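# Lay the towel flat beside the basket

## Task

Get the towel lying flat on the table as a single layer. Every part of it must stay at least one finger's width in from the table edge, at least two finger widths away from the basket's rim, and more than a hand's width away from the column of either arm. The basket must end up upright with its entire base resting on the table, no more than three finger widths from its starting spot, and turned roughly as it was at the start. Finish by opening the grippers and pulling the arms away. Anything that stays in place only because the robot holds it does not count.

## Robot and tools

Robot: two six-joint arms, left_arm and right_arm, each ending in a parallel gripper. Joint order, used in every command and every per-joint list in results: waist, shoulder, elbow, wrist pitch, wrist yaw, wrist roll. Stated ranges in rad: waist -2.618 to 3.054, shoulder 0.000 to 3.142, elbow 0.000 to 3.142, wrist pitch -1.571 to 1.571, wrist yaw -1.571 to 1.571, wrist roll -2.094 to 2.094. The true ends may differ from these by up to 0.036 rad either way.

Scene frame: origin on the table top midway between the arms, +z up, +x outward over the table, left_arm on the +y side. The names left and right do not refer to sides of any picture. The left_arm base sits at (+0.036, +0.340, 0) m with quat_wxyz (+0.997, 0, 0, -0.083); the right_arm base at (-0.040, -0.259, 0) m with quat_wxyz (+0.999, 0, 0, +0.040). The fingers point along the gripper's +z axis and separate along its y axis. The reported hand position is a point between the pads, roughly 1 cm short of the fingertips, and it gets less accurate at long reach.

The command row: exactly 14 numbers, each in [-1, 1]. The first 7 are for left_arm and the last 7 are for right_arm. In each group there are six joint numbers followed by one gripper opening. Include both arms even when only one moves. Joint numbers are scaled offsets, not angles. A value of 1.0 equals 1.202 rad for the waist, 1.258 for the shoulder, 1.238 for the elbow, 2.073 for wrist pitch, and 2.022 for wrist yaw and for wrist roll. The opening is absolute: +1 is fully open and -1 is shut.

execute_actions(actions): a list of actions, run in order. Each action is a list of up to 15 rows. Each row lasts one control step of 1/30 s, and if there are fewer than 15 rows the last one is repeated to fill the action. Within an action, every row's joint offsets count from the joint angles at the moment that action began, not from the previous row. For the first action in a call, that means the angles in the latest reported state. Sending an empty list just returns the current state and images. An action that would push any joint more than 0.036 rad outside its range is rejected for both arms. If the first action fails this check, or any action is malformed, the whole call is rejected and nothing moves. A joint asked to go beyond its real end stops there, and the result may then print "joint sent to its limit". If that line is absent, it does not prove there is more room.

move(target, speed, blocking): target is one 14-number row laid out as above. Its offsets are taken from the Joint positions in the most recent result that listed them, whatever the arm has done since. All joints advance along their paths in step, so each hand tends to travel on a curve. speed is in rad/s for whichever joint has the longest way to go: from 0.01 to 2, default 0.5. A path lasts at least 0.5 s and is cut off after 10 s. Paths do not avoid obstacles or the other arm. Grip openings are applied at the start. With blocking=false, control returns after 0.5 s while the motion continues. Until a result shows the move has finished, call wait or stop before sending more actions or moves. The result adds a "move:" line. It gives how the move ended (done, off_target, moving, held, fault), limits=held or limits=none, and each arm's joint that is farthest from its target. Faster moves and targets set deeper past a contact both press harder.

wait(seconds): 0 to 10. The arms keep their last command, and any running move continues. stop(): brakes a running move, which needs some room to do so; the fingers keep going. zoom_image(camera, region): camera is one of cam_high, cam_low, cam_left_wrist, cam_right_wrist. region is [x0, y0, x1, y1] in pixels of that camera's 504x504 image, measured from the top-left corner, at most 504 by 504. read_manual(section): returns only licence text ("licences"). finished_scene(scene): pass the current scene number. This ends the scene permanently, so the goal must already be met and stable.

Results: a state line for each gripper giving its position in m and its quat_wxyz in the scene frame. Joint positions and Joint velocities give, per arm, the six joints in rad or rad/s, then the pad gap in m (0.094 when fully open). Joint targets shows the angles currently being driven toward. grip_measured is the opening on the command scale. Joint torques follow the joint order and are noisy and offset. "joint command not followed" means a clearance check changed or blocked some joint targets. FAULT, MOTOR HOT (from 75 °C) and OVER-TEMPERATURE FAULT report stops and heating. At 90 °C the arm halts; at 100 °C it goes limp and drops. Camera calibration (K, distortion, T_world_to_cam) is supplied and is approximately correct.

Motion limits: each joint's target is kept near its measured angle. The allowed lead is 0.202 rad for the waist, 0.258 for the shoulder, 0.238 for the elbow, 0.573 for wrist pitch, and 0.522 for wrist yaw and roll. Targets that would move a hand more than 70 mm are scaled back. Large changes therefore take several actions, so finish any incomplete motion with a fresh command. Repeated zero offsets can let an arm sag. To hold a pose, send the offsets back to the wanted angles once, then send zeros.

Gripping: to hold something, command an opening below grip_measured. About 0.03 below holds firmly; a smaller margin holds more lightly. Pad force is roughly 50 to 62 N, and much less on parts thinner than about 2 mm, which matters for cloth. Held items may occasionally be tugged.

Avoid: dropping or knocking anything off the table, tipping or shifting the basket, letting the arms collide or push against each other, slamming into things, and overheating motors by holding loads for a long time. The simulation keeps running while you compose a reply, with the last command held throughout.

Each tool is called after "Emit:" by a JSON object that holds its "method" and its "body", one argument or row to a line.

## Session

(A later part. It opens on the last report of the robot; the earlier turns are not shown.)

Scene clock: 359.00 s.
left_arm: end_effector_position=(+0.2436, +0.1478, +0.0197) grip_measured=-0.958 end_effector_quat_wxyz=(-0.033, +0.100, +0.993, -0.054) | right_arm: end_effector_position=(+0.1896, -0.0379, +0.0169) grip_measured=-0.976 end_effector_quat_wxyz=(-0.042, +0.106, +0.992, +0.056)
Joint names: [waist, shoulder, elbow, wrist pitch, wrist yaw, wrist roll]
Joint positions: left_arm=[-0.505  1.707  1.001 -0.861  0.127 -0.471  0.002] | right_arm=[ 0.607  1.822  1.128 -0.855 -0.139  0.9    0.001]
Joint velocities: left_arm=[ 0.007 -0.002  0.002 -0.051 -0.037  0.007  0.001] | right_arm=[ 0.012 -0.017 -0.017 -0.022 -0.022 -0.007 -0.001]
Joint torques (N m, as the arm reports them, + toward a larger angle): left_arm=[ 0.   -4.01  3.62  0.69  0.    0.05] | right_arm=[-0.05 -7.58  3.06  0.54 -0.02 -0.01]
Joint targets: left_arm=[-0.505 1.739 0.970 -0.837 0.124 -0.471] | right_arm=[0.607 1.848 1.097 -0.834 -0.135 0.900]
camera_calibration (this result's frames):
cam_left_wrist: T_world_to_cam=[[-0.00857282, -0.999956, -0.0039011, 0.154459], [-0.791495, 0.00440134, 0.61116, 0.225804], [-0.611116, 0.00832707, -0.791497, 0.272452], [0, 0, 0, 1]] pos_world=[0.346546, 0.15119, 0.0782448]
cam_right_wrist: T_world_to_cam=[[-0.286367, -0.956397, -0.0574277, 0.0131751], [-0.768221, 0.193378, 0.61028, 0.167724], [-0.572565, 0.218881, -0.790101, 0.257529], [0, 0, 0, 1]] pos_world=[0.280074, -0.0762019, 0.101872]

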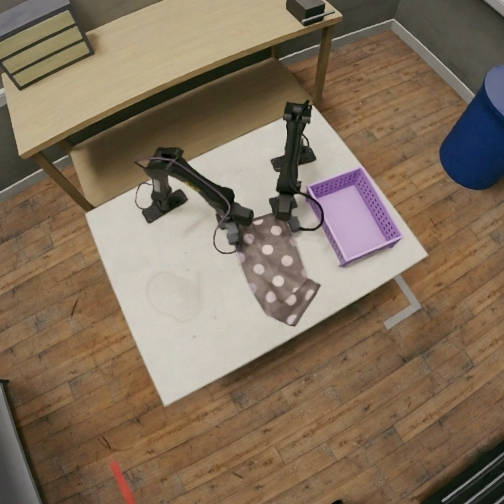

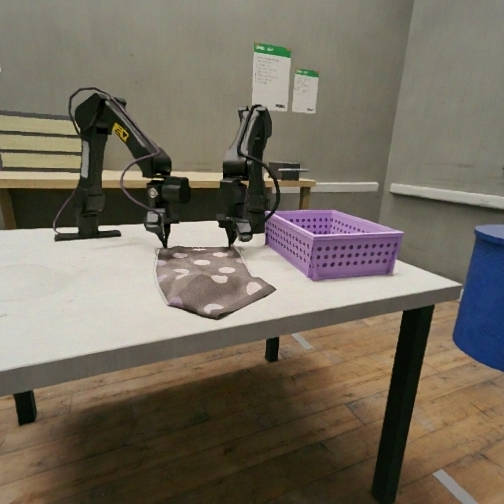

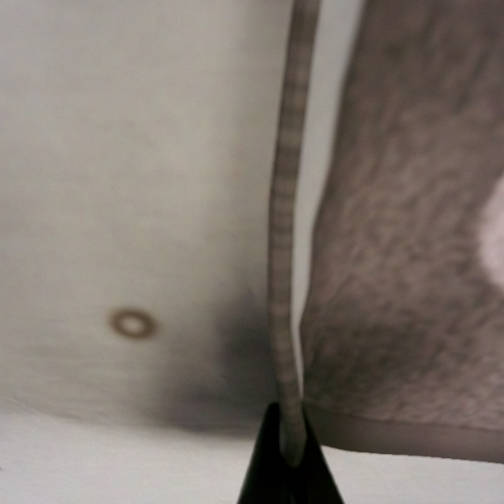

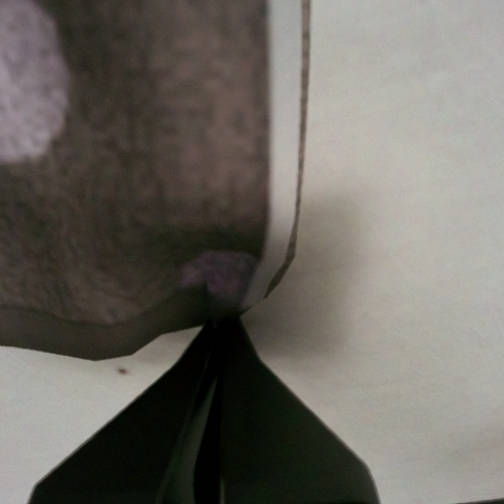

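Emit:
{"method": "move", "body": {
  "target": [-0.427,-0.254,-0.132,-0.077,-0.058,-0.351,-1,0.161,-0.246,-0.145,-0.073,0.067,-0.016,-1],
  "speed": 0.2
}}

Emit:
{"method": "zoom_image", "body": {
  "camera": "cam_high",
  "region": [170, 160, 370, 340]
}}

Scene clock: 367.50 s.
left_arm: end_effector_position=(+0.1188, +0.1318, +0.0523) grip_measured=-0.958 end_effector_quat_wxyz=(-0.008, +0.001, +1.000, -0.016) | right_arm: end_effector_position=(+0.1188, -0.0614, +0.0509) grip_measured=-0.977 end_effector_quat_wxyz=(-0.006, +0.001, +1.000, +0.013)
Joint names: [waist, shoulder, elbow, wrist pitch, wrist yaw, wrist roll]
Joint positions: left_arm=[-1.009  1.413  0.856 -0.99   0.027 -1.174  0.002] | right_arm=[ 0.793  1.541  0.965 -0.983 -0.026  0.875  0.001]
Joint velocities: left_arm=[ 0.027 -0.002 -0.012 -0.081 -0.007  0.066 -0.001] | right_arm=[ 0.012  0.002  0.022  0.007 -0.066  0.081  0.   ]
Joint torques (N m, as the arm reports them, + toward a larger angle): left_arm=[-0.82 -5.59  4.81  0.17 -0.18 -0.04] | right_arm=[ 0.52 -9.43  4.23  0.09  0.21 -0.08]
Joint targets: left_arm=[-1.018 1.388 0.837 -1.020 0.010 -1.180] | right_arm=[0.801 1.513 0.948 -1.007 -0.003 0.868]
move: off_target (left_arm, right_arm); limits=none; left_arm: farthest joint: the wrist pitch, 0.031 radians from its target (0.160 radians at the start); right_arm: farthest joint: the shoulder, 0.029 radians from its target (0.310 radians at the start)
camera_calibration (this result's frames):
cam_left_wrist: T_world_to_cam=[[0.19008, -0.97867, -0.0779445, 0.115041], [-0.799604, -0.200388, 0.566107, 0.137537], [-0.569651, -0.045281, -0.820638, 0.225835], [0, 0, 0, 1]] pos_world=[0.216756, 0.150374, 0.116435]
cam_right_wrist: T_world_to_cam=[[-0.0793891, -0.99676, 0.0129492, -0.058348], [-0.839444, 0.0738539, 0.538405, 0.101954], [-0.537616, 0.0318733, -0.842587, 0.236088], [0, 0, 0, 1]] pos_world=[0.207878, -0.0732135, 0.144787]

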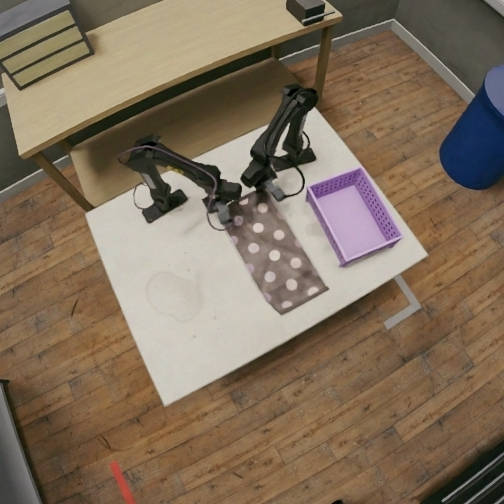

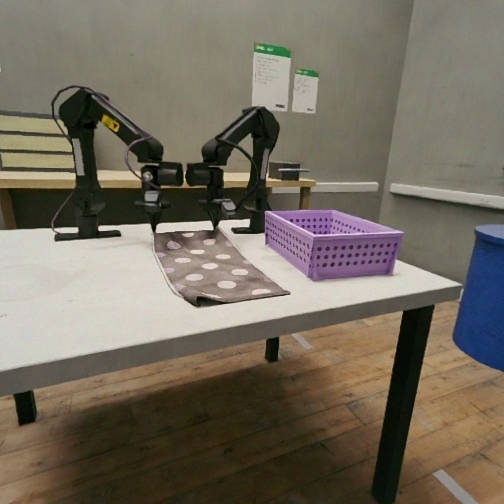

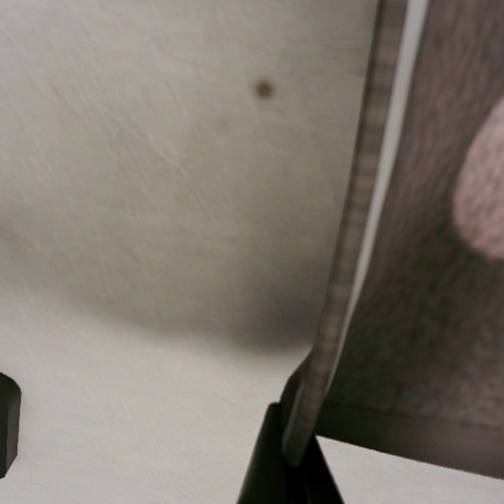

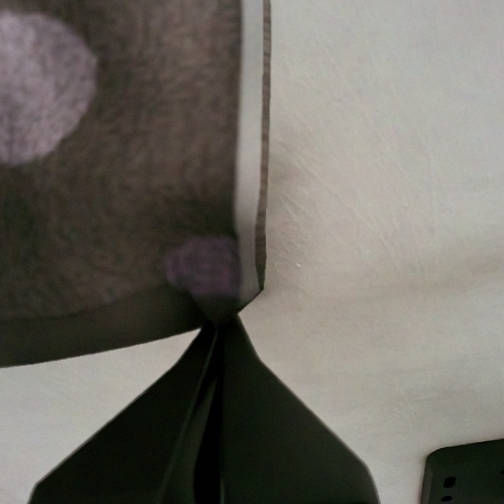

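Region (170, 160, 370, 340) of cam_high's 504x504 image, scaled by 2.520, with more detail than that image has; it fills the top 454 rows of this view, and the rest is white.

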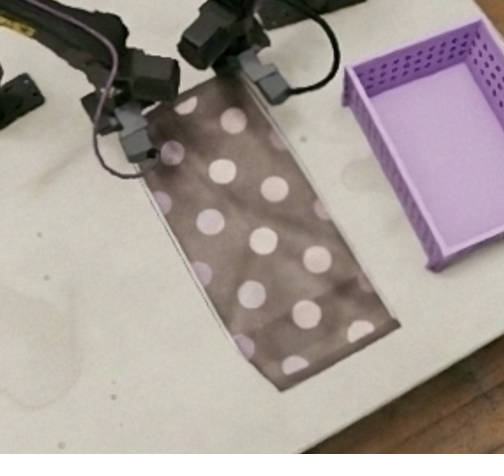

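Emit:
{"method": "move", "body": {
  "target": [-0.02,0.06,0,0.025,0,0,-1,0.06,0.06,0,0.0,0,0.03,-1],
  "speed": 0.1
}}

Emit:
{"method": "move", "body": {
  "target": [0,0,0,0,0,0,-0.3,0,0,0,0,0,0,-0.3]
}}

Emit:
{"method": "move", "body": {
  "target": [0.3,-0.4,-0.05,-0.1,0,0.1,-0.3,-0.4,-0.45,-0.05,-0.1,0,-0.1,-0.3],
  "speed": 0.35
}}

Emit:
{"method": "zoom_image", "body": {
  "camera": "cam_high",
  "region": [170, 150, 370, 330]
}}

Emit:
{"method": "zoom_image", "body": {
  "camera": "cam_low",
  "region": [130, 210, 310, 320]
}}

Scene clock: 375.17 s.
left_arm: end_effector_position=(+0.1183, +0.1294, +0.0490) grip_measured=-0.958 end_effector_quat_wxyz=(-0.013, +0.001, +1.000, -0.016) | right_arm: end_effector_position=(+0.1139, -0.0589, +0.0475) grip_measured=-0.977 end_effector_quat_wxyz=(-0.012, -0.003, +1.000, +0.007)
Joint names: [waist, shoulder, elbow, wrist pitch, wrist yaw, wrist roll]
Joint positions: left_arm=[-1.009  1.43   0.856 -0.977  0.035 -1.174  0.002] | right_arm=[ 0.814  1.556  0.965 -0.983 -0.027  0.886  0.001]
Joint velocities: left_arm=[-0.002  0.002  0.002 -0.051 -0.022 -0.022 -0.001] | right_arm=[-0.012 -0.007 -0.012  0.022  0.007 -0.007  0.001]
Joint torques (N m, as the arm reports them, + toward a larger angle): left_arm=[-0.03 -4.12  6.12  0.45 -0.01  0.04] | right_arm=[-0.12 -7.41  5.22  0.3   0.01  0.  ]
Joint targets: left_arm=[-1.009 1.428 0.856 -0.979 0.032 -1.174] | right_arm=[0.812 1.554 0.965 -0.983 -0.026 0.886]
move: held (left_arm, right_arm); limits=held; held on 19 of 30 steps (right_arm, left_arm), including the last (right_arm, left_arm); left_arm: farthest joint: the shoulder, 0.058 radians from its target (0.075 radians at the start); right_arm: farthest joint: the shoulder, 0.060 radians from its target (0.075 radians at the start)
joint command not followed: on one or more control steps a check withheld the commanded joint targets of the left arm, and it was not sent them on those steps. On the call's last step the targets were still withheld.
cause: the commanded joint targets would bring a part of the robot too close to another arm (this arm's wrist (the part past the wrist pitch) and the other arm's wrist (the part past the wrist pitch)); next, command targets that bring no part of the robot closer to that arm.
joint command not followed: on one or more control steps a check withheld the commanded joint targets of the right arm, and it was not sent them on those steps. On the call's last step the targets were still withheld.
cause: the commanded joint targets would bring a part of the robot too close to another arm (this arm's wrist (the part past the wrist pitch) and the other arm's wrist (the part past the wrist pitch)); next, command targets that bring no part of the robot closer to that arm.
camera_calibration (this result's frames):
cam_left_wrist: T_world_to_cam=[[0.189573, -0.978567, -0.0804318, 0.112726], [-0.794424, -0.201008, 0.573137, 0.137626], [-0.577021, -0.0447546, -0.815502, 0.223233], [0, 0, 0, 1]] pos_world=[0.216774, 0.147964, 0.112235]
cam_right_wrist: T_world_to_cam=[[-0.0700538, -0.997238, 0.0246722, -0.0578063], [-0.834382, 0.0721329, 0.546447, 0.0984472], [-0.546717, 0.0176947, -0.83713, 0.230402], [0, 0, 0, 1]] pos_world=[0.204058, -0.0688248, 0.140507]

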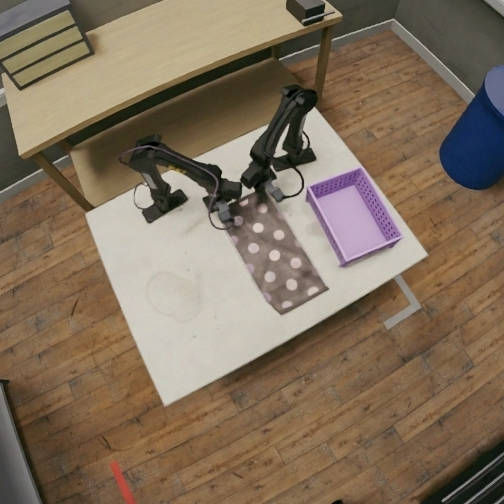

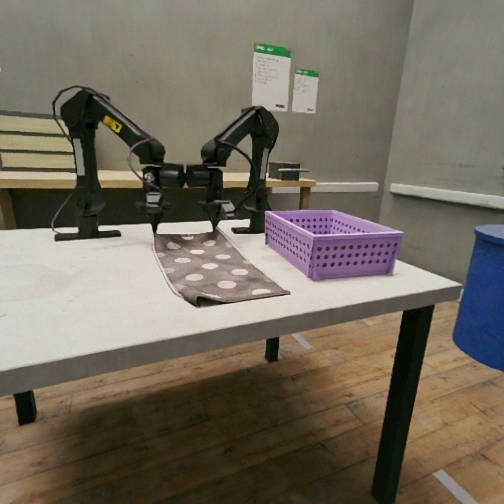

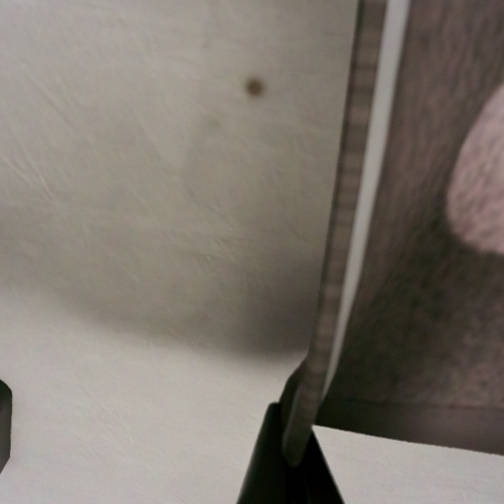

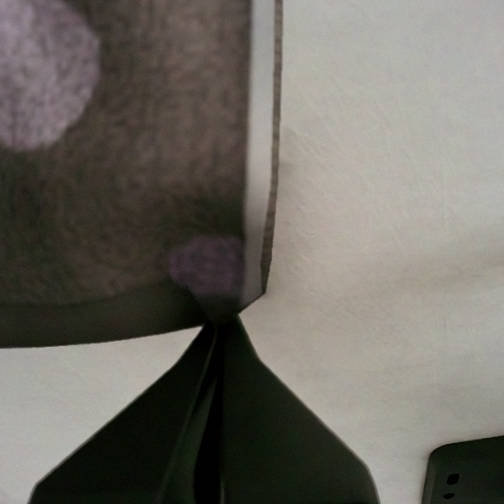

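Scene clock: 375.67 s.
left_arm: end_effector_position=(+0.1177, +0.1292, +0.0490) grip_measured=-0.303 end_effector_quat_wxyz=(-0.014, +0.001, +1.000, -0.016) | right_arm: end_effector_position=(+0.1139, -0.0589, +0.0475) grip_measured=-0.302 end_effector_quat_wxyz=(-0.012, -0.003, +1.000, +0.007)
Joint names: [waist, shoulder, elbow, wrist pitch, wrist yaw, wrist roll]
Joint positions: left_arm=[-1.009  1.43   0.856 -0.977  0.039 -1.174  0.033] | right_arm=[ 0.814  1.556  0.965 -0.983 -0.027  0.886  0.033]
Joint velocities: left_arm=[-0.017 -0.002 -0.012 -0.007  0.007 -0.037 -0.001] | right_arm=[ 0.017 -0.012 -0.012 -0.022 -0.066  0.051 -0.001]
Joint torques (N m, as the arm reports them, + toward a larger angle): left_arm=[-0.15 -3.88  6.19  0.48 -0.01 -0.01] | right_arm=[-0.02 -7.07  5.25  0.29  0.   -0.01]
Joint targets: left_arm=[-1.009 1.430 0.856 -0.977 0.035 -1.174] | right_arm=[0.814 1.556 0.965 -0.983 -0.027 0.886]
move: done; limits=none; left_arm: farthest joint: the wrist yaw, 0.004 radians from its target (0.000 radians at the start); right_arm: farthest joint: the waist, 0.000 radians from its target (0.000 radians at the start)
camera_calibration (this result's frames):
cam_left_wrist: T_world_to_cam=[[0.189221, -0.978698, -0.0796593, 0.112611], [-0.792416, -0.200106, 0.576225, 0.136557], [-0.57989, -0.0459102, -0.8134, 0.223264], [0, 0, 0, 1]] pos_world=[0.21637, 0.147788, 0.111886]
cam_right_wrist: T_world_to_cam=[[-0.0700538, -0.997238, 0.0246722, -0.0578063], [-0.834382, 0.0721329, 0.546447, 0.0984472], [-0.546717, 0.0176947, -0.83713, 0.230402], [0, 0, 0, 1]] pos_world=[0.204058, -0.0688248, 0.140507]

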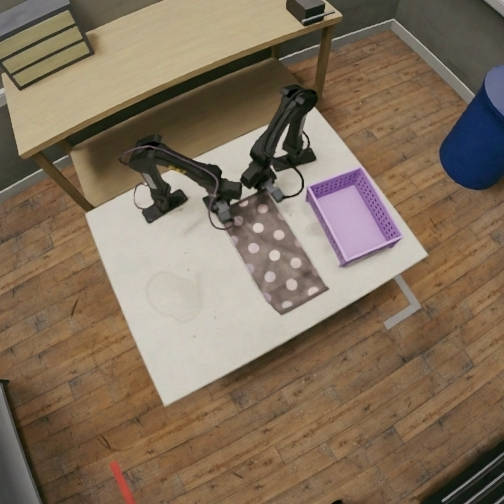

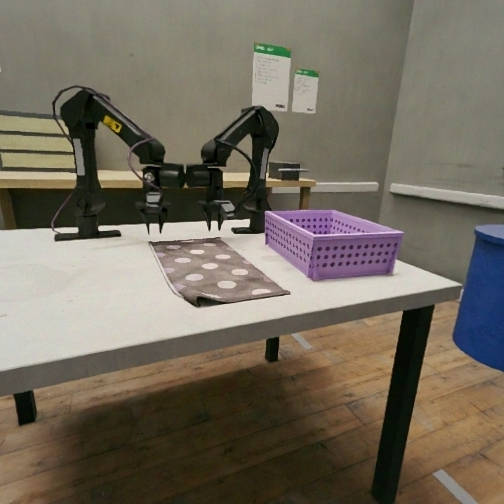

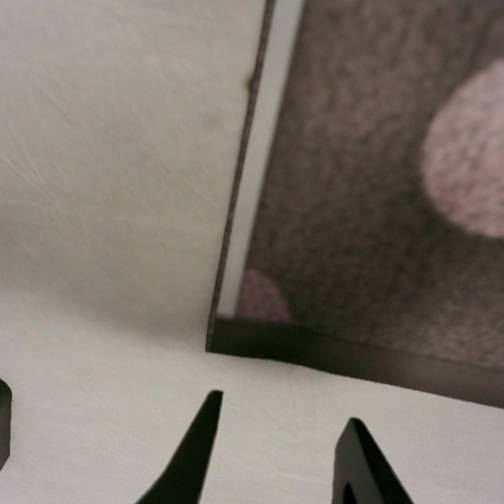

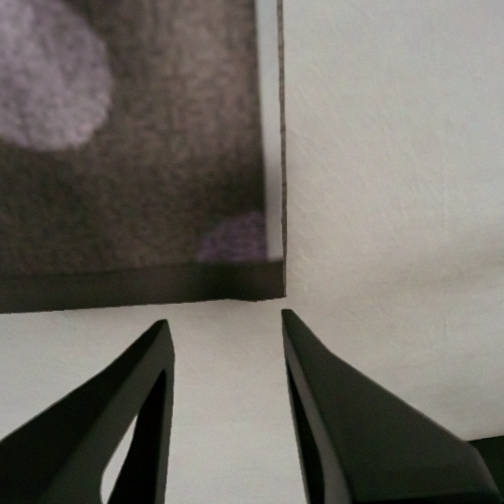

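Scene clock: 377.87 s.
left_arm: end_effector_position=(+0.1551, +0.2008, +0.1191) grip_measured=-0.303 end_effector_quat_wxyz=(+0.064, -0.075, +0.988, -0.118) | right_arm: end_effector_position=(+0.1447, -0.1699, +0.1427) grip_measured=-0.302 end_effector_quat_wxyz=(+0.122, +0.133, +0.979, +0.092)
Joint names: [waist, shoulder, elbow, wrist pitch, wrist yaw, wrist roll]
Joint positions: left_arm=[-0.658  0.951  0.811 -1.165  0.046 -0.981  0.033] | right_arm=[ 0.341  1.012  0.919 -1.171 -0.027  0.694  0.033]
Joint velocities: left_arm=[ 0.002 -0.002 -0.002 -0.007 -0.11   0.037 -0.   ] | right_arm=[ 0.012 -0.012 -0.002 -0.007  0.007 -0.007 -0.001]
Joint torques (N m, as the arm reports them, + toward a larger angle): left_arm=[ 0.92 -2.21  5.5   0.69 -0.06  0.14] | right_arm=[-0.62 -4.2   4.83  0.61  0.01 -0.1 ]
Joint targets: left_arm=[-0.648 0.927 0.794 -1.185 0.039 -0.972] | right_arm=[0.333 0.990 0.903 -1.190 -0.027 0.684]
move: off_target (left_arm, right_arm); limits=none; left_arm: farthest joint: the shoulder, 0.024 radians from its target (0.503 radians at the start); right_arm: farthest joint: the shoulder, 0.023 radians from its target (0.566 radians at the start)
camera_calibration (this result's frames):
cam_left_wrist: T_world_to_cam=[[0.333885, -0.929633, 0.155893, 0.120892], [-0.84255, -0.220178, 0.49156, 0.161998], [-0.422646, -0.295472, -0.856777, 0.336187], [0, 0, 0, 1]] pos_world=[0.238216, 0.247387, 0.189559]
cam_right_wrist: T_world_to_cam=[[-0.318044, -0.928192, -0.193154, -0.0900519], [-0.909905, 0.24161, 0.33719, 0.149654], [-0.266309, 0.282993, -0.921409, 0.345392], [0, 0, 0, 1]] pos_world=[0.199512, -0.217487, 0.250392]

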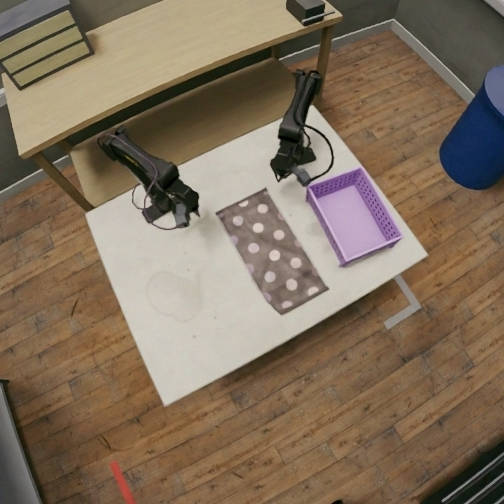

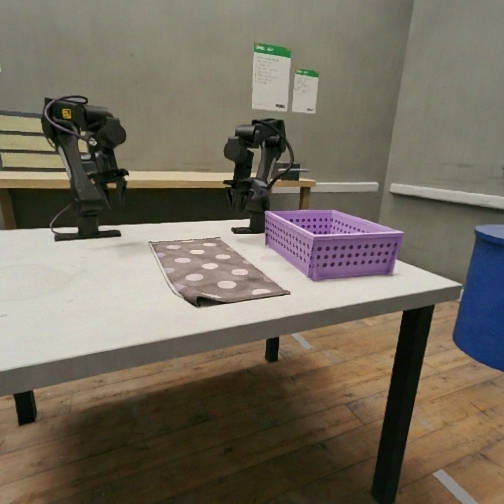

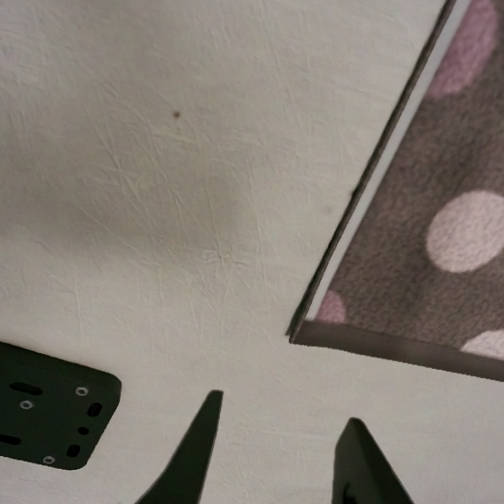

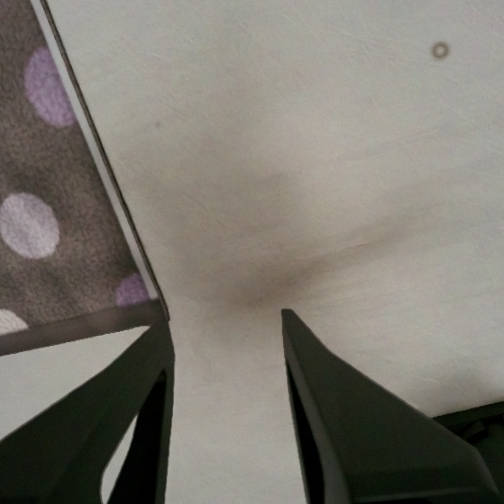

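Region (170, 150, 370, 330) of cam_high's 504x504 image, scaled by 2.520, with more detail than that image has; it fills the top 454 rows of this view, and the rest is white.

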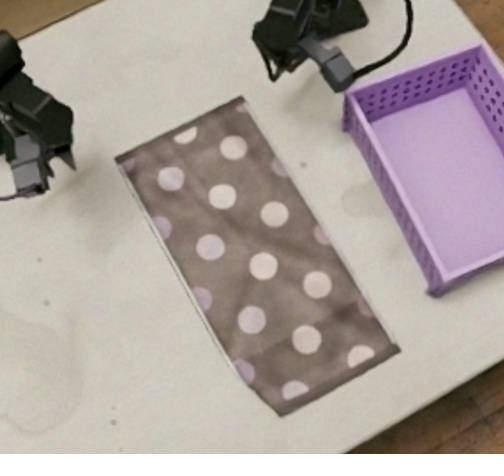

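Region (130, 210, 310, 320) of cam_low's 504x504 image, scaled by 2.800, with more detail than that image has.

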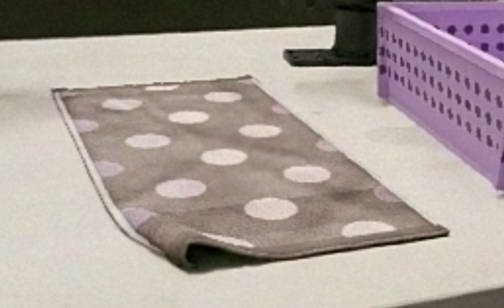

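Emit:
{"method": "move", "body": {
  "target": [0,0,0,0,0,0,-0.3,-0.088,0.715,0.646,0.193,0.012,-0.245,0.0],
  "speed": 0.5
}}

Emit:
{"method": "move", "body": {
  "target": [0,0,0,0,0,0,-0.3,0,0.40,0.30,0.17,0,0,0.0],
  "speed": 0.3
}}

Scene clock: 393.60 s.
left_arm: end_effector_position=(+0.1546, +0.2006, +0.1191) grip_measured=-0.303 end_effector_quat_wxyz=(+0.063, -0.074, +0.988, -0.119) | right_arm: end_effector_position=(+0.4247, -0.0997, +0.1587) grip_measured=-0.001 end_effector_quat_wxyz=(+0.261, -0.057, +0.960, +0.079)
Joint names: [waist, shoulder, elbow, wrist pitch, wrist yaw, wrist roll]
Joint positions: left_arm=[-0.658  0.951  0.811 -1.165  0.049 -0.98   0.033] | right_arm=[ 0.243  1.912  1.683 -0.79  -0.016  0.208  0.047]
Joint velocities: left_arm=[ 0.007 -0.007 -0.002  0.022 -0.081  0.051 -0.001] | right_arm=[ 0.002 -0.017 -0.002 -0.022 -0.007 -0.007  0.   ]
Joint torques (N m, as the arm reports them, + toward a larger angle): left_arm=[-0.08 -0.6   6.83  0.92  0.01  0.03] | right_arm=[ -0.55 -12.49   8.63   1.32   0.13  -0.06]
Joint targets: left_arm=[-0.658 0.951 0.811 -1.165 0.046 -0.981] | right_arm=[0.236 1.912 1.719 -0.771 -0.003 0.198]
move: off_target (right_arm); limits=none; left_arm: farthest joint: the wrist yaw, 0.003 radians from its target (0.000 radians at the start); right_arm: farthest joint: the elbow, 0.036 radians from its target (0.799 radians at the start)
camera_calibration (this result's frames):
cam_left_wrist: T_world_to_cam=[[0.333214, -0.929769, 0.156521, 0.120853], [-0.841768, -0.21858, 0.493609, 0.160909], [-0.42473, -0.296232, -0.855483, 0.336255], [0, 0, 0, 1]] pos_world=[0.237996, 0.247146, 0.189318]
cam_right_wrist: T_world_to_cam=[[0.0660353, -0.989466, -0.128827, -0.112176], [-0.997208, -0.0699552, 0.0261392, 0.437501], [-0.034876, 0.126741, -0.991323, 0.312083], [0, 0, 0, 1]] pos_world=[0.454571, -0.119943, 0.283488]

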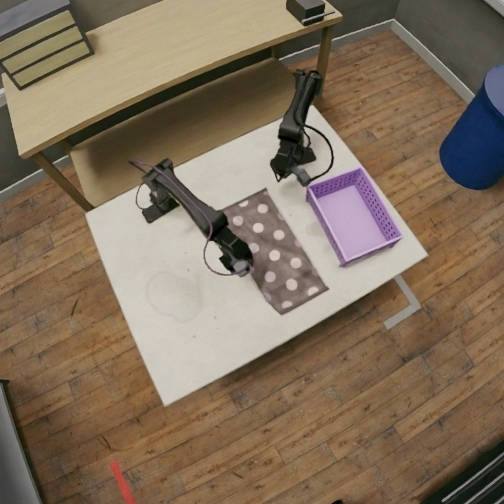

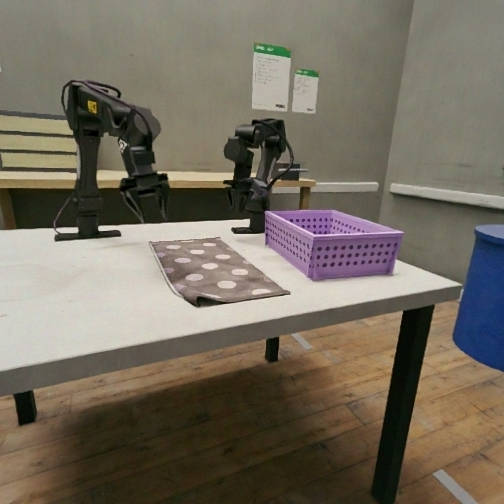

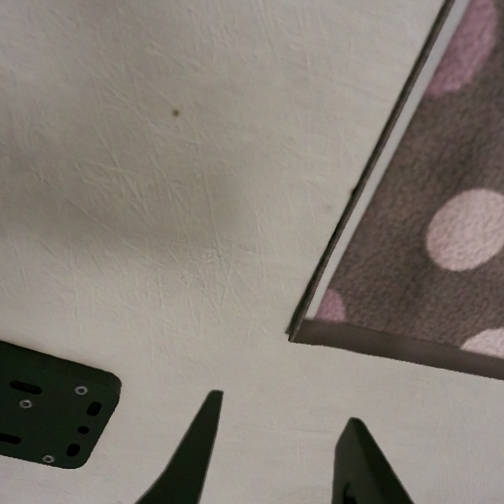

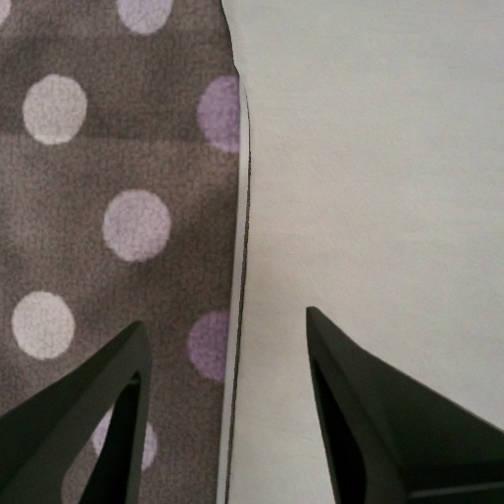

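Scene clock: 395.97 s.
left_arm: end_effector_position=(+0.1542, +0.2002, +0.1192) grip_measured=-0.303 end_effector_quat_wxyz=(+0.062, -0.074, +0.988, -0.120) | right_arm: end_effector_position=(+0.5565, -0.0558, +0.0666) grip_measured=-0.001 end_effector_quat_wxyz=(+0.336, -0.056, +0.935, +0.099)
Joint names: [waist, shoulder, elbow, wrist pitch, wrist yaw, wrist roll]
Joint positions: left_arm=[-0.658  0.951  0.811 -1.165  0.052 -0.98   0.033] | right_arm=[ 0.243  2.416  2.018 -0.456 -0.016  0.208  0.047]
Joint velocities: left_arm=[ 0.012 -0.002 -0.002 -0.007 -0.051 -0.066  0.001] | right_arm=[-0.022 -0.027 -0.007 -0.037 -0.022  0.037 -0.   ]
Joint torques (N m, as the arm reports them, + toward a larger angle): left_arm=[ 0.02 -0.55  6.82  0.91 -0.01  0.01] | right_arm=[ -0.01 -17.36   8.81   1.55   0.01  -0.01]
Joint targets: left_arm=[-0.658 0.951 0.811 -1.165 0.049 -0.980] | right_arm=[0.243 2.415 2.054 -0.438 -0.016 0.208]
move: off_target (right_arm); limits=none; left_arm: farthest joint: the wrist yaw, 0.003 radians from its target (0.000 radians at the start); right_arm: farthest joint: the elbow, 0.036 radians from its target (0.371 radians at the start)
camera_calibration (this result's frames):
cam_left_wrist: T_world_to_cam=[[0.332809, -0.929721, 0.157662, 0.120562], [-0.840873, -0.216916, 0.495862, 0.159738], [-0.426814, -0.297601, -0.853969, 0.336414], [0, 0, 0, 1]] pos_world=[0.237781, 0.246856, 0.189071]
cam_right_wrist: T_world_to_cam=[[0.0891809, -0.981746, -0.167995, -0.0990936], [-0.988929, -0.0671939, -0.132303, 0.580491], [0.1186, 0.177934, -0.976869, 0.13628], [0, 0, 0, 1]] pos_world=[0.566739, -0.0825281, 0.193281]

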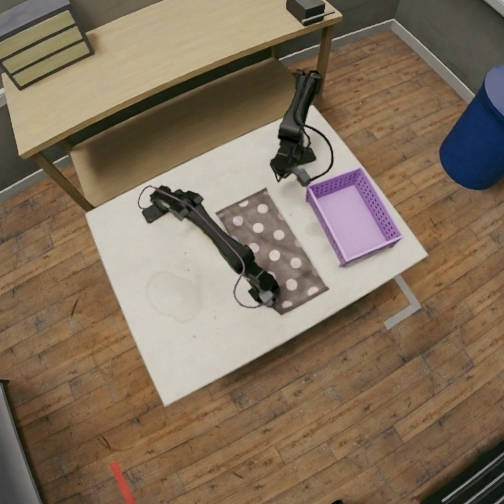

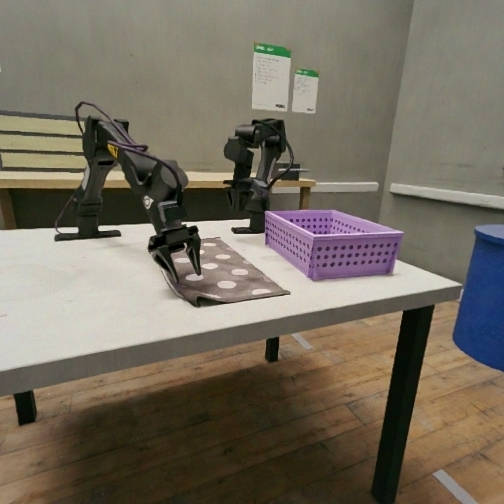

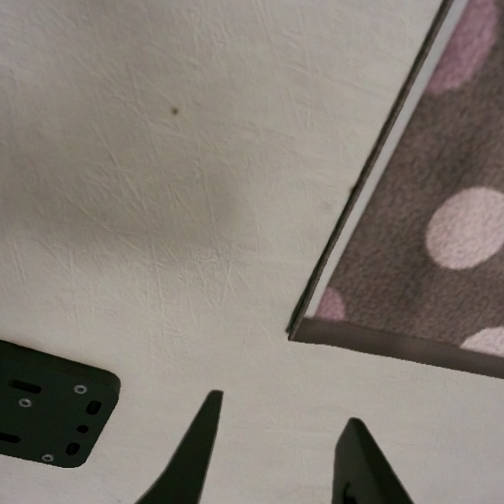

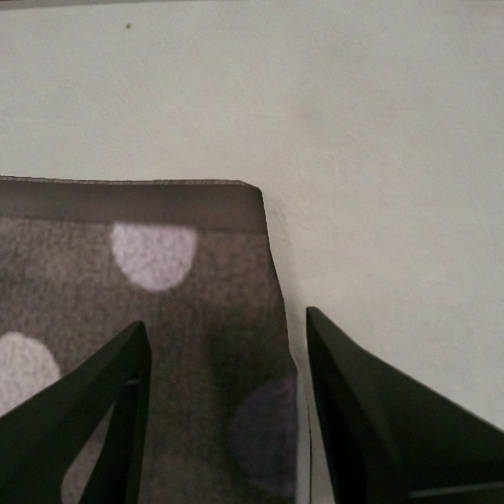

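Emit:
{"method": "move", "body": {
  "target": [0,0,0,0,0,0,-0.3,-0.011,0.044,0.074,-0.079,0,0,0.0],
  "speed": 0.12
}}

Scene clock: 404.87 s.
left_arm: end_effector_position=(+0.1539, +0.1999, +0.1192) grip_measured=-0.303 end_effector_quat_wxyz=(+0.061, -0.074, +0.988, -0.121) | right_arm: end_effector_position=(+0.5400, -0.0650, +0.0380) grip_measured=-0.001 end_effector_quat_wxyz=(+0.273, -0.054, +0.957, +0.081)
Joint names: [waist, shoulder, elbow, wrist pitch, wrist yaw, wrist roll]
Joint positions: left_arm=[-0.658  0.951  0.811 -1.165  0.054 -0.98   0.033] | right_arm=[ 0.237  2.466  2.075 -0.602 -0.016  0.208  0.047]
Joint velocities: left_arm=[ 0.007  0.007  0.012 -0.037 -0.007  0.037 -0.001] | right_arm=[ 0.002 -0.012 -0.002 -0.022 -0.051  0.037  0.001]
Joint torques (N m, as the arm reports them, + toward a larger angle): left_arm=[ 0.2  -0.42  6.92  0.93  0.04  0.02] | right_arm=[ -0.43 -16.86   8.52   1.02   0.01   0.01]
Joint targets: left_arm=[-0.658 0.951 0.811 -1.165 0.052 -0.980] | right_arm=[0.230 2.472 2.110 -0.620 -0.016 0.208]
move: off_target (right_arm); limits=none; left_arm: farthest joint: the wrist yaw, 0.002 radians from its target (0.000 radians at the start); right_arm: farthest joint: the elbow, 0.034 radians from its target (0.091 radians at the start)
camera_calibration (this result's frames):
cam_left_wrist: T_world_to_cam=[[0.332457, -0.929677, 0.158661, 0.120306], [-0.840086, -0.215457, 0.49783, 0.158712], [-0.428636, -0.298796, -0.852638, 0.33655], [0, 0, 0, 1]] pos_world=[0.237592, 0.246601, 0.188855]
cam_right_wrist: T_world_to_cam=[[0.0636773, -0.988746, -0.135373, -0.0993737], [-0.997927, -0.0643576, 0.000650838, 0.559722], [-0.00935582, 0.135051, -0.990794, 0.178835], [0, 0, 0, 1]] pos_world=[0.566562, -0.0863849, 0.163372]

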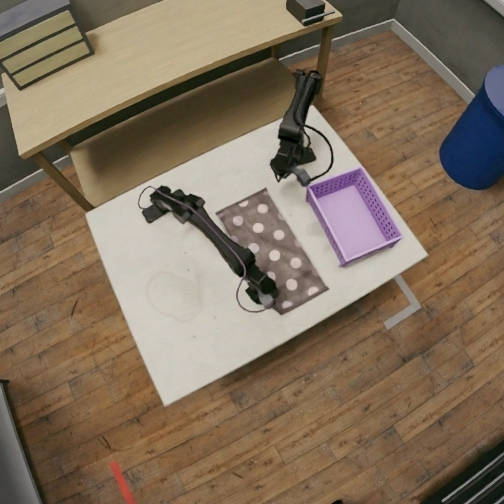

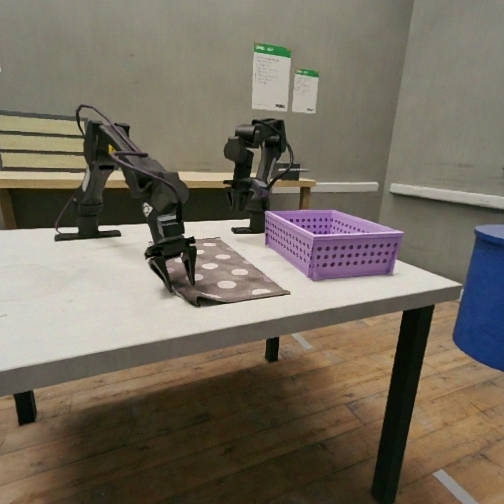

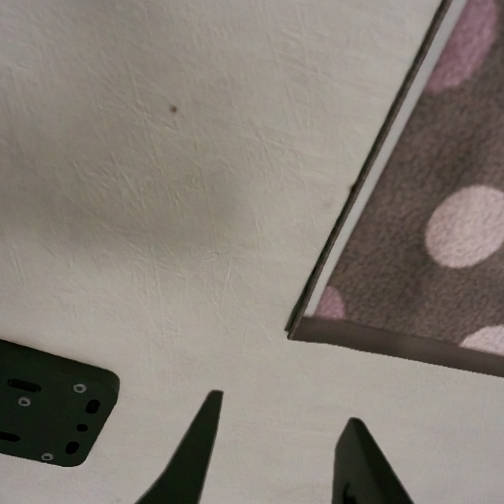

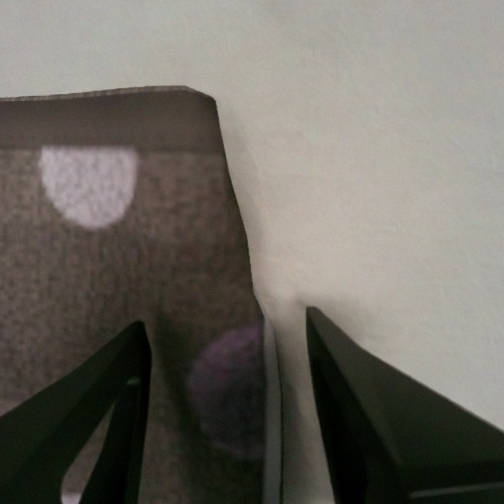

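Emit:
{"method": "move", "body": {
  "target": [0,0,0,0,0,0,-0.3,-0.008,0.035,-0.045,0.0,0,0,0.0],
  "speed": 0.08
}}

Emit:
{"method": "execute_actions", "body": {
  "actions": [
    [[0,0,0,0,0,0,-0.3,0,0.02,-0.02,0,0,0,-0.3]],
    [[0,0,0,0,0,0,-0.3,0,0.02,-0.02,0,0,0,-0.6]],
    [[0,0,0,0,0,0,-0.3,0,0.02,-0.02,0,0,0,-0.8]],
    [[0,0,0,0,0,0,-0.3,0,0.02,-0.02,0,0,0,-1]]
  ]
}}

Scene clock: 409.87 s.
left_arm: end_effector_position=(+0.1535, +0.1996, +0.1192) grip_measured=-0.303 end_effector_quat_wxyz=(+0.060, -0.074, +0.988, -0.121) | right_arm: end_effector_position=(+0.5370, -0.0660, +0.0274) grip_measured=-0.001 end_effector_quat_wxyz=(+0.266, -0.055, +0.959, +0.079)
Joint names: [waist, shoulder, elbow, wrist pitch, wrist yaw, wrist roll]
Joint positions: left_arm=[-0.658  0.951  0.811 -1.165  0.057 -0.98   0.033] | right_arm=[ 0.237  2.474  2.058 -0.593 -0.016  0.207  0.047]
Joint velocities: left_arm=[ 0.022  0.002 -0.007 -0.051  0.022 -0.037  0.   ] | right_arm=[-0.002 -0.017 -0.007 -0.022  0.007  0.022  0.   ]
Joint torques (N m, as the arm reports them, + toward a larger angle): left_arm=[-0.01 -0.62  6.69  0.9  -0.02  0.  ] | right_arm=[ -0.81 -14.31   3.77   1.08   0.02   0.02]
Joint targets: left_arm=[-0.658 0.951 0.811 -1.165 0.054 -0.980] | right_arm=[0.228 2.510 2.020 -0.602 -0.016 0.208]
move: off_target (right_arm); limits=none; left_arm: farthest joint: the wrist yaw, 0.003 radians from its target (0.000 radians at the start); right_arm: farthest joint: the elbow, 0.038 radians from its target (0.056 radians at the start)
camera_calibration (this result's frames):
cam_left_wrist: T_world_to_cam=[[0.332106, -0.929631, 0.159661, 0.12005], [-0.839293, -0.213996, 0.499793, 0.157687], [-0.430456, -0.299987, -0.851302, 0.336683], [0, 0, 0, 1]] pos_world=[0.237403, 0.246347, 0.188641]
cam_right_wrist: T_world_to_cam=[[0.0620199, -0.989505, -0.130513, -0.100947], [-0.997762, -0.0647417, 0.0167119, 0.55614], [-0.0249862, 0.129184, -0.991306, 0.176452], [0, 0, 0, 1]] pos_world=[0.565565, -0.0866773, 0.152449]

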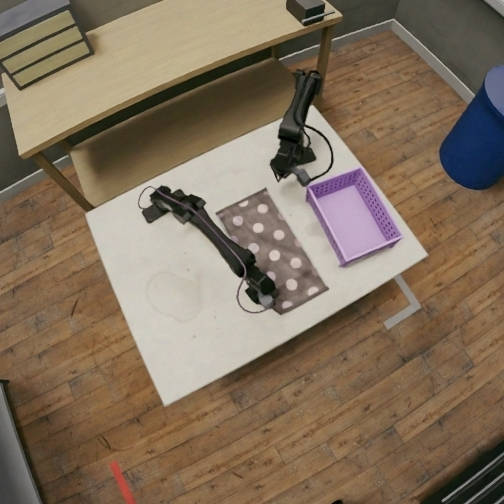

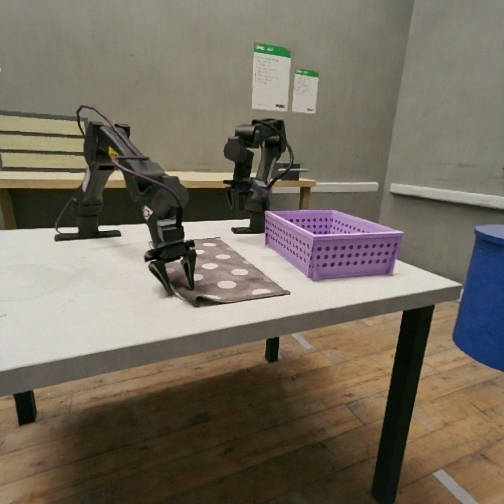

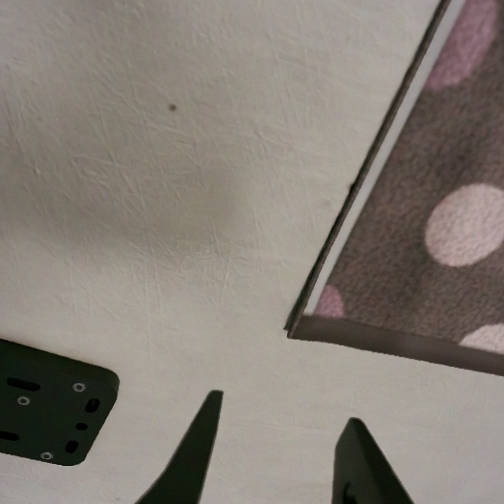

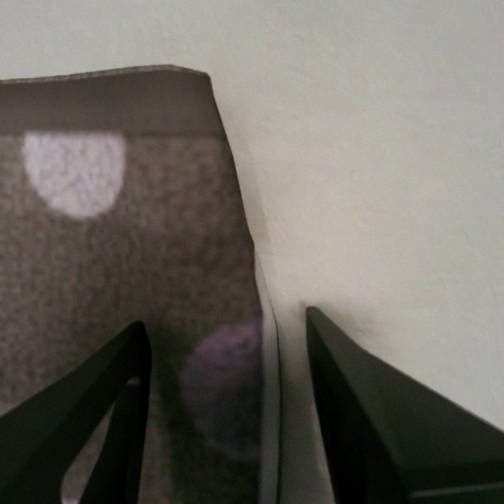

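Scene clock: 411.87 s.
left_arm: end_effector_position=(+0.1522, +0.1984, +0.1193) grip_measured=-0.303 end_effector_quat_wxyz=(+0.056, -0.073, +0.988, -0.124) | right_arm: end_effector_position=(+0.5392, -0.0667, +0.0278) grip_measured=-0.968 end_effector_quat_wxyz=(+0.270, -0.054, +0.958, +0.078)
Joint names: [waist, shoulder, elbow, wrist pitch, wrist yaw, wrist roll]
Joint positions: left_arm=[-0.658  0.951  0.811 -1.165  0.067 -0.98   0.033] | right_arm=[ 0.236  2.476  2.058 -0.583 -0.011  0.207  0.002]
Joint velocities: left_arm=[ 0.002  0.002  0.007  0.037 -0.066 -0.037  0.   ] | right_arm=[ 0.002 -0.017 -0.012 -0.066 -0.051  0.037 -0.   ]
Joint torques (N m, as the arm reports them, + toward a larger angle): left_arm=[-0.05 -0.54  6.9   0.88 -0.01  0.05] | right_arm=[  0.04 -15.22   4.65   1.17   0.01  -0.01]
Joint targets: left_arm=[-0.658 0.951 0.811 -1.165 0.065 -0.980] | right_arm=[0.236 2.501 2.033 -0.585 -0.011 0.207]
camera_calibration (this result's frames):
cam_left_wrist: T_world_to_cam=[[0.330822, -0.929443, 0.163379, 0.119089], [-0.836308, -0.208542, 0.50705, 0.153876], [-0.437203, -0.304378, -0.846291, 0.337154], [0, 0, 0, 1]] pos_world=[0.236696, 0.245398, 0.187851]
cam_right_wrist: T_world_to_cam=[[0.0599795, -0.989855, -0.128802, -0.100635], [-0.998074, -0.0615172, 0.0079899, 0.55889], [-0.0158324, 0.128075, -0.991638, 0.171946], [0, 0, 0, 1]] pos_world=[0.566572, -0.0872545, 0.153081]

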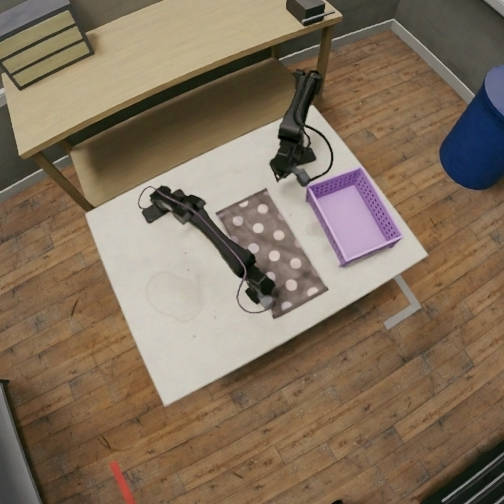

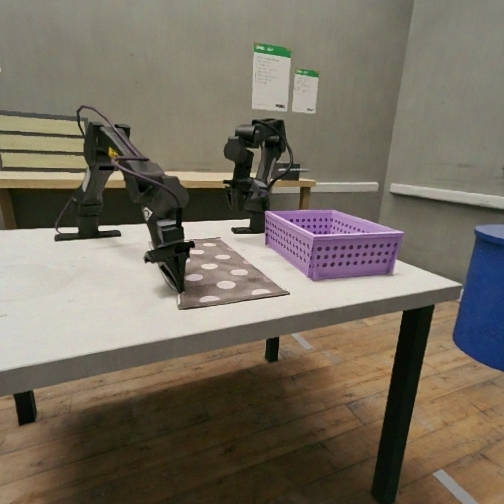

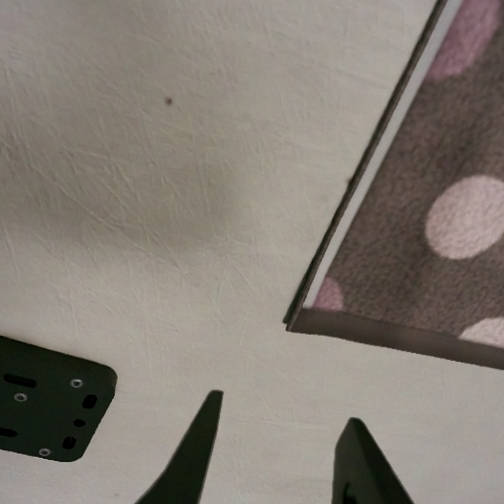

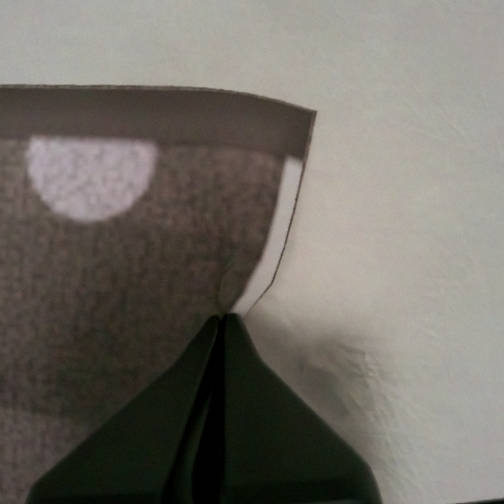

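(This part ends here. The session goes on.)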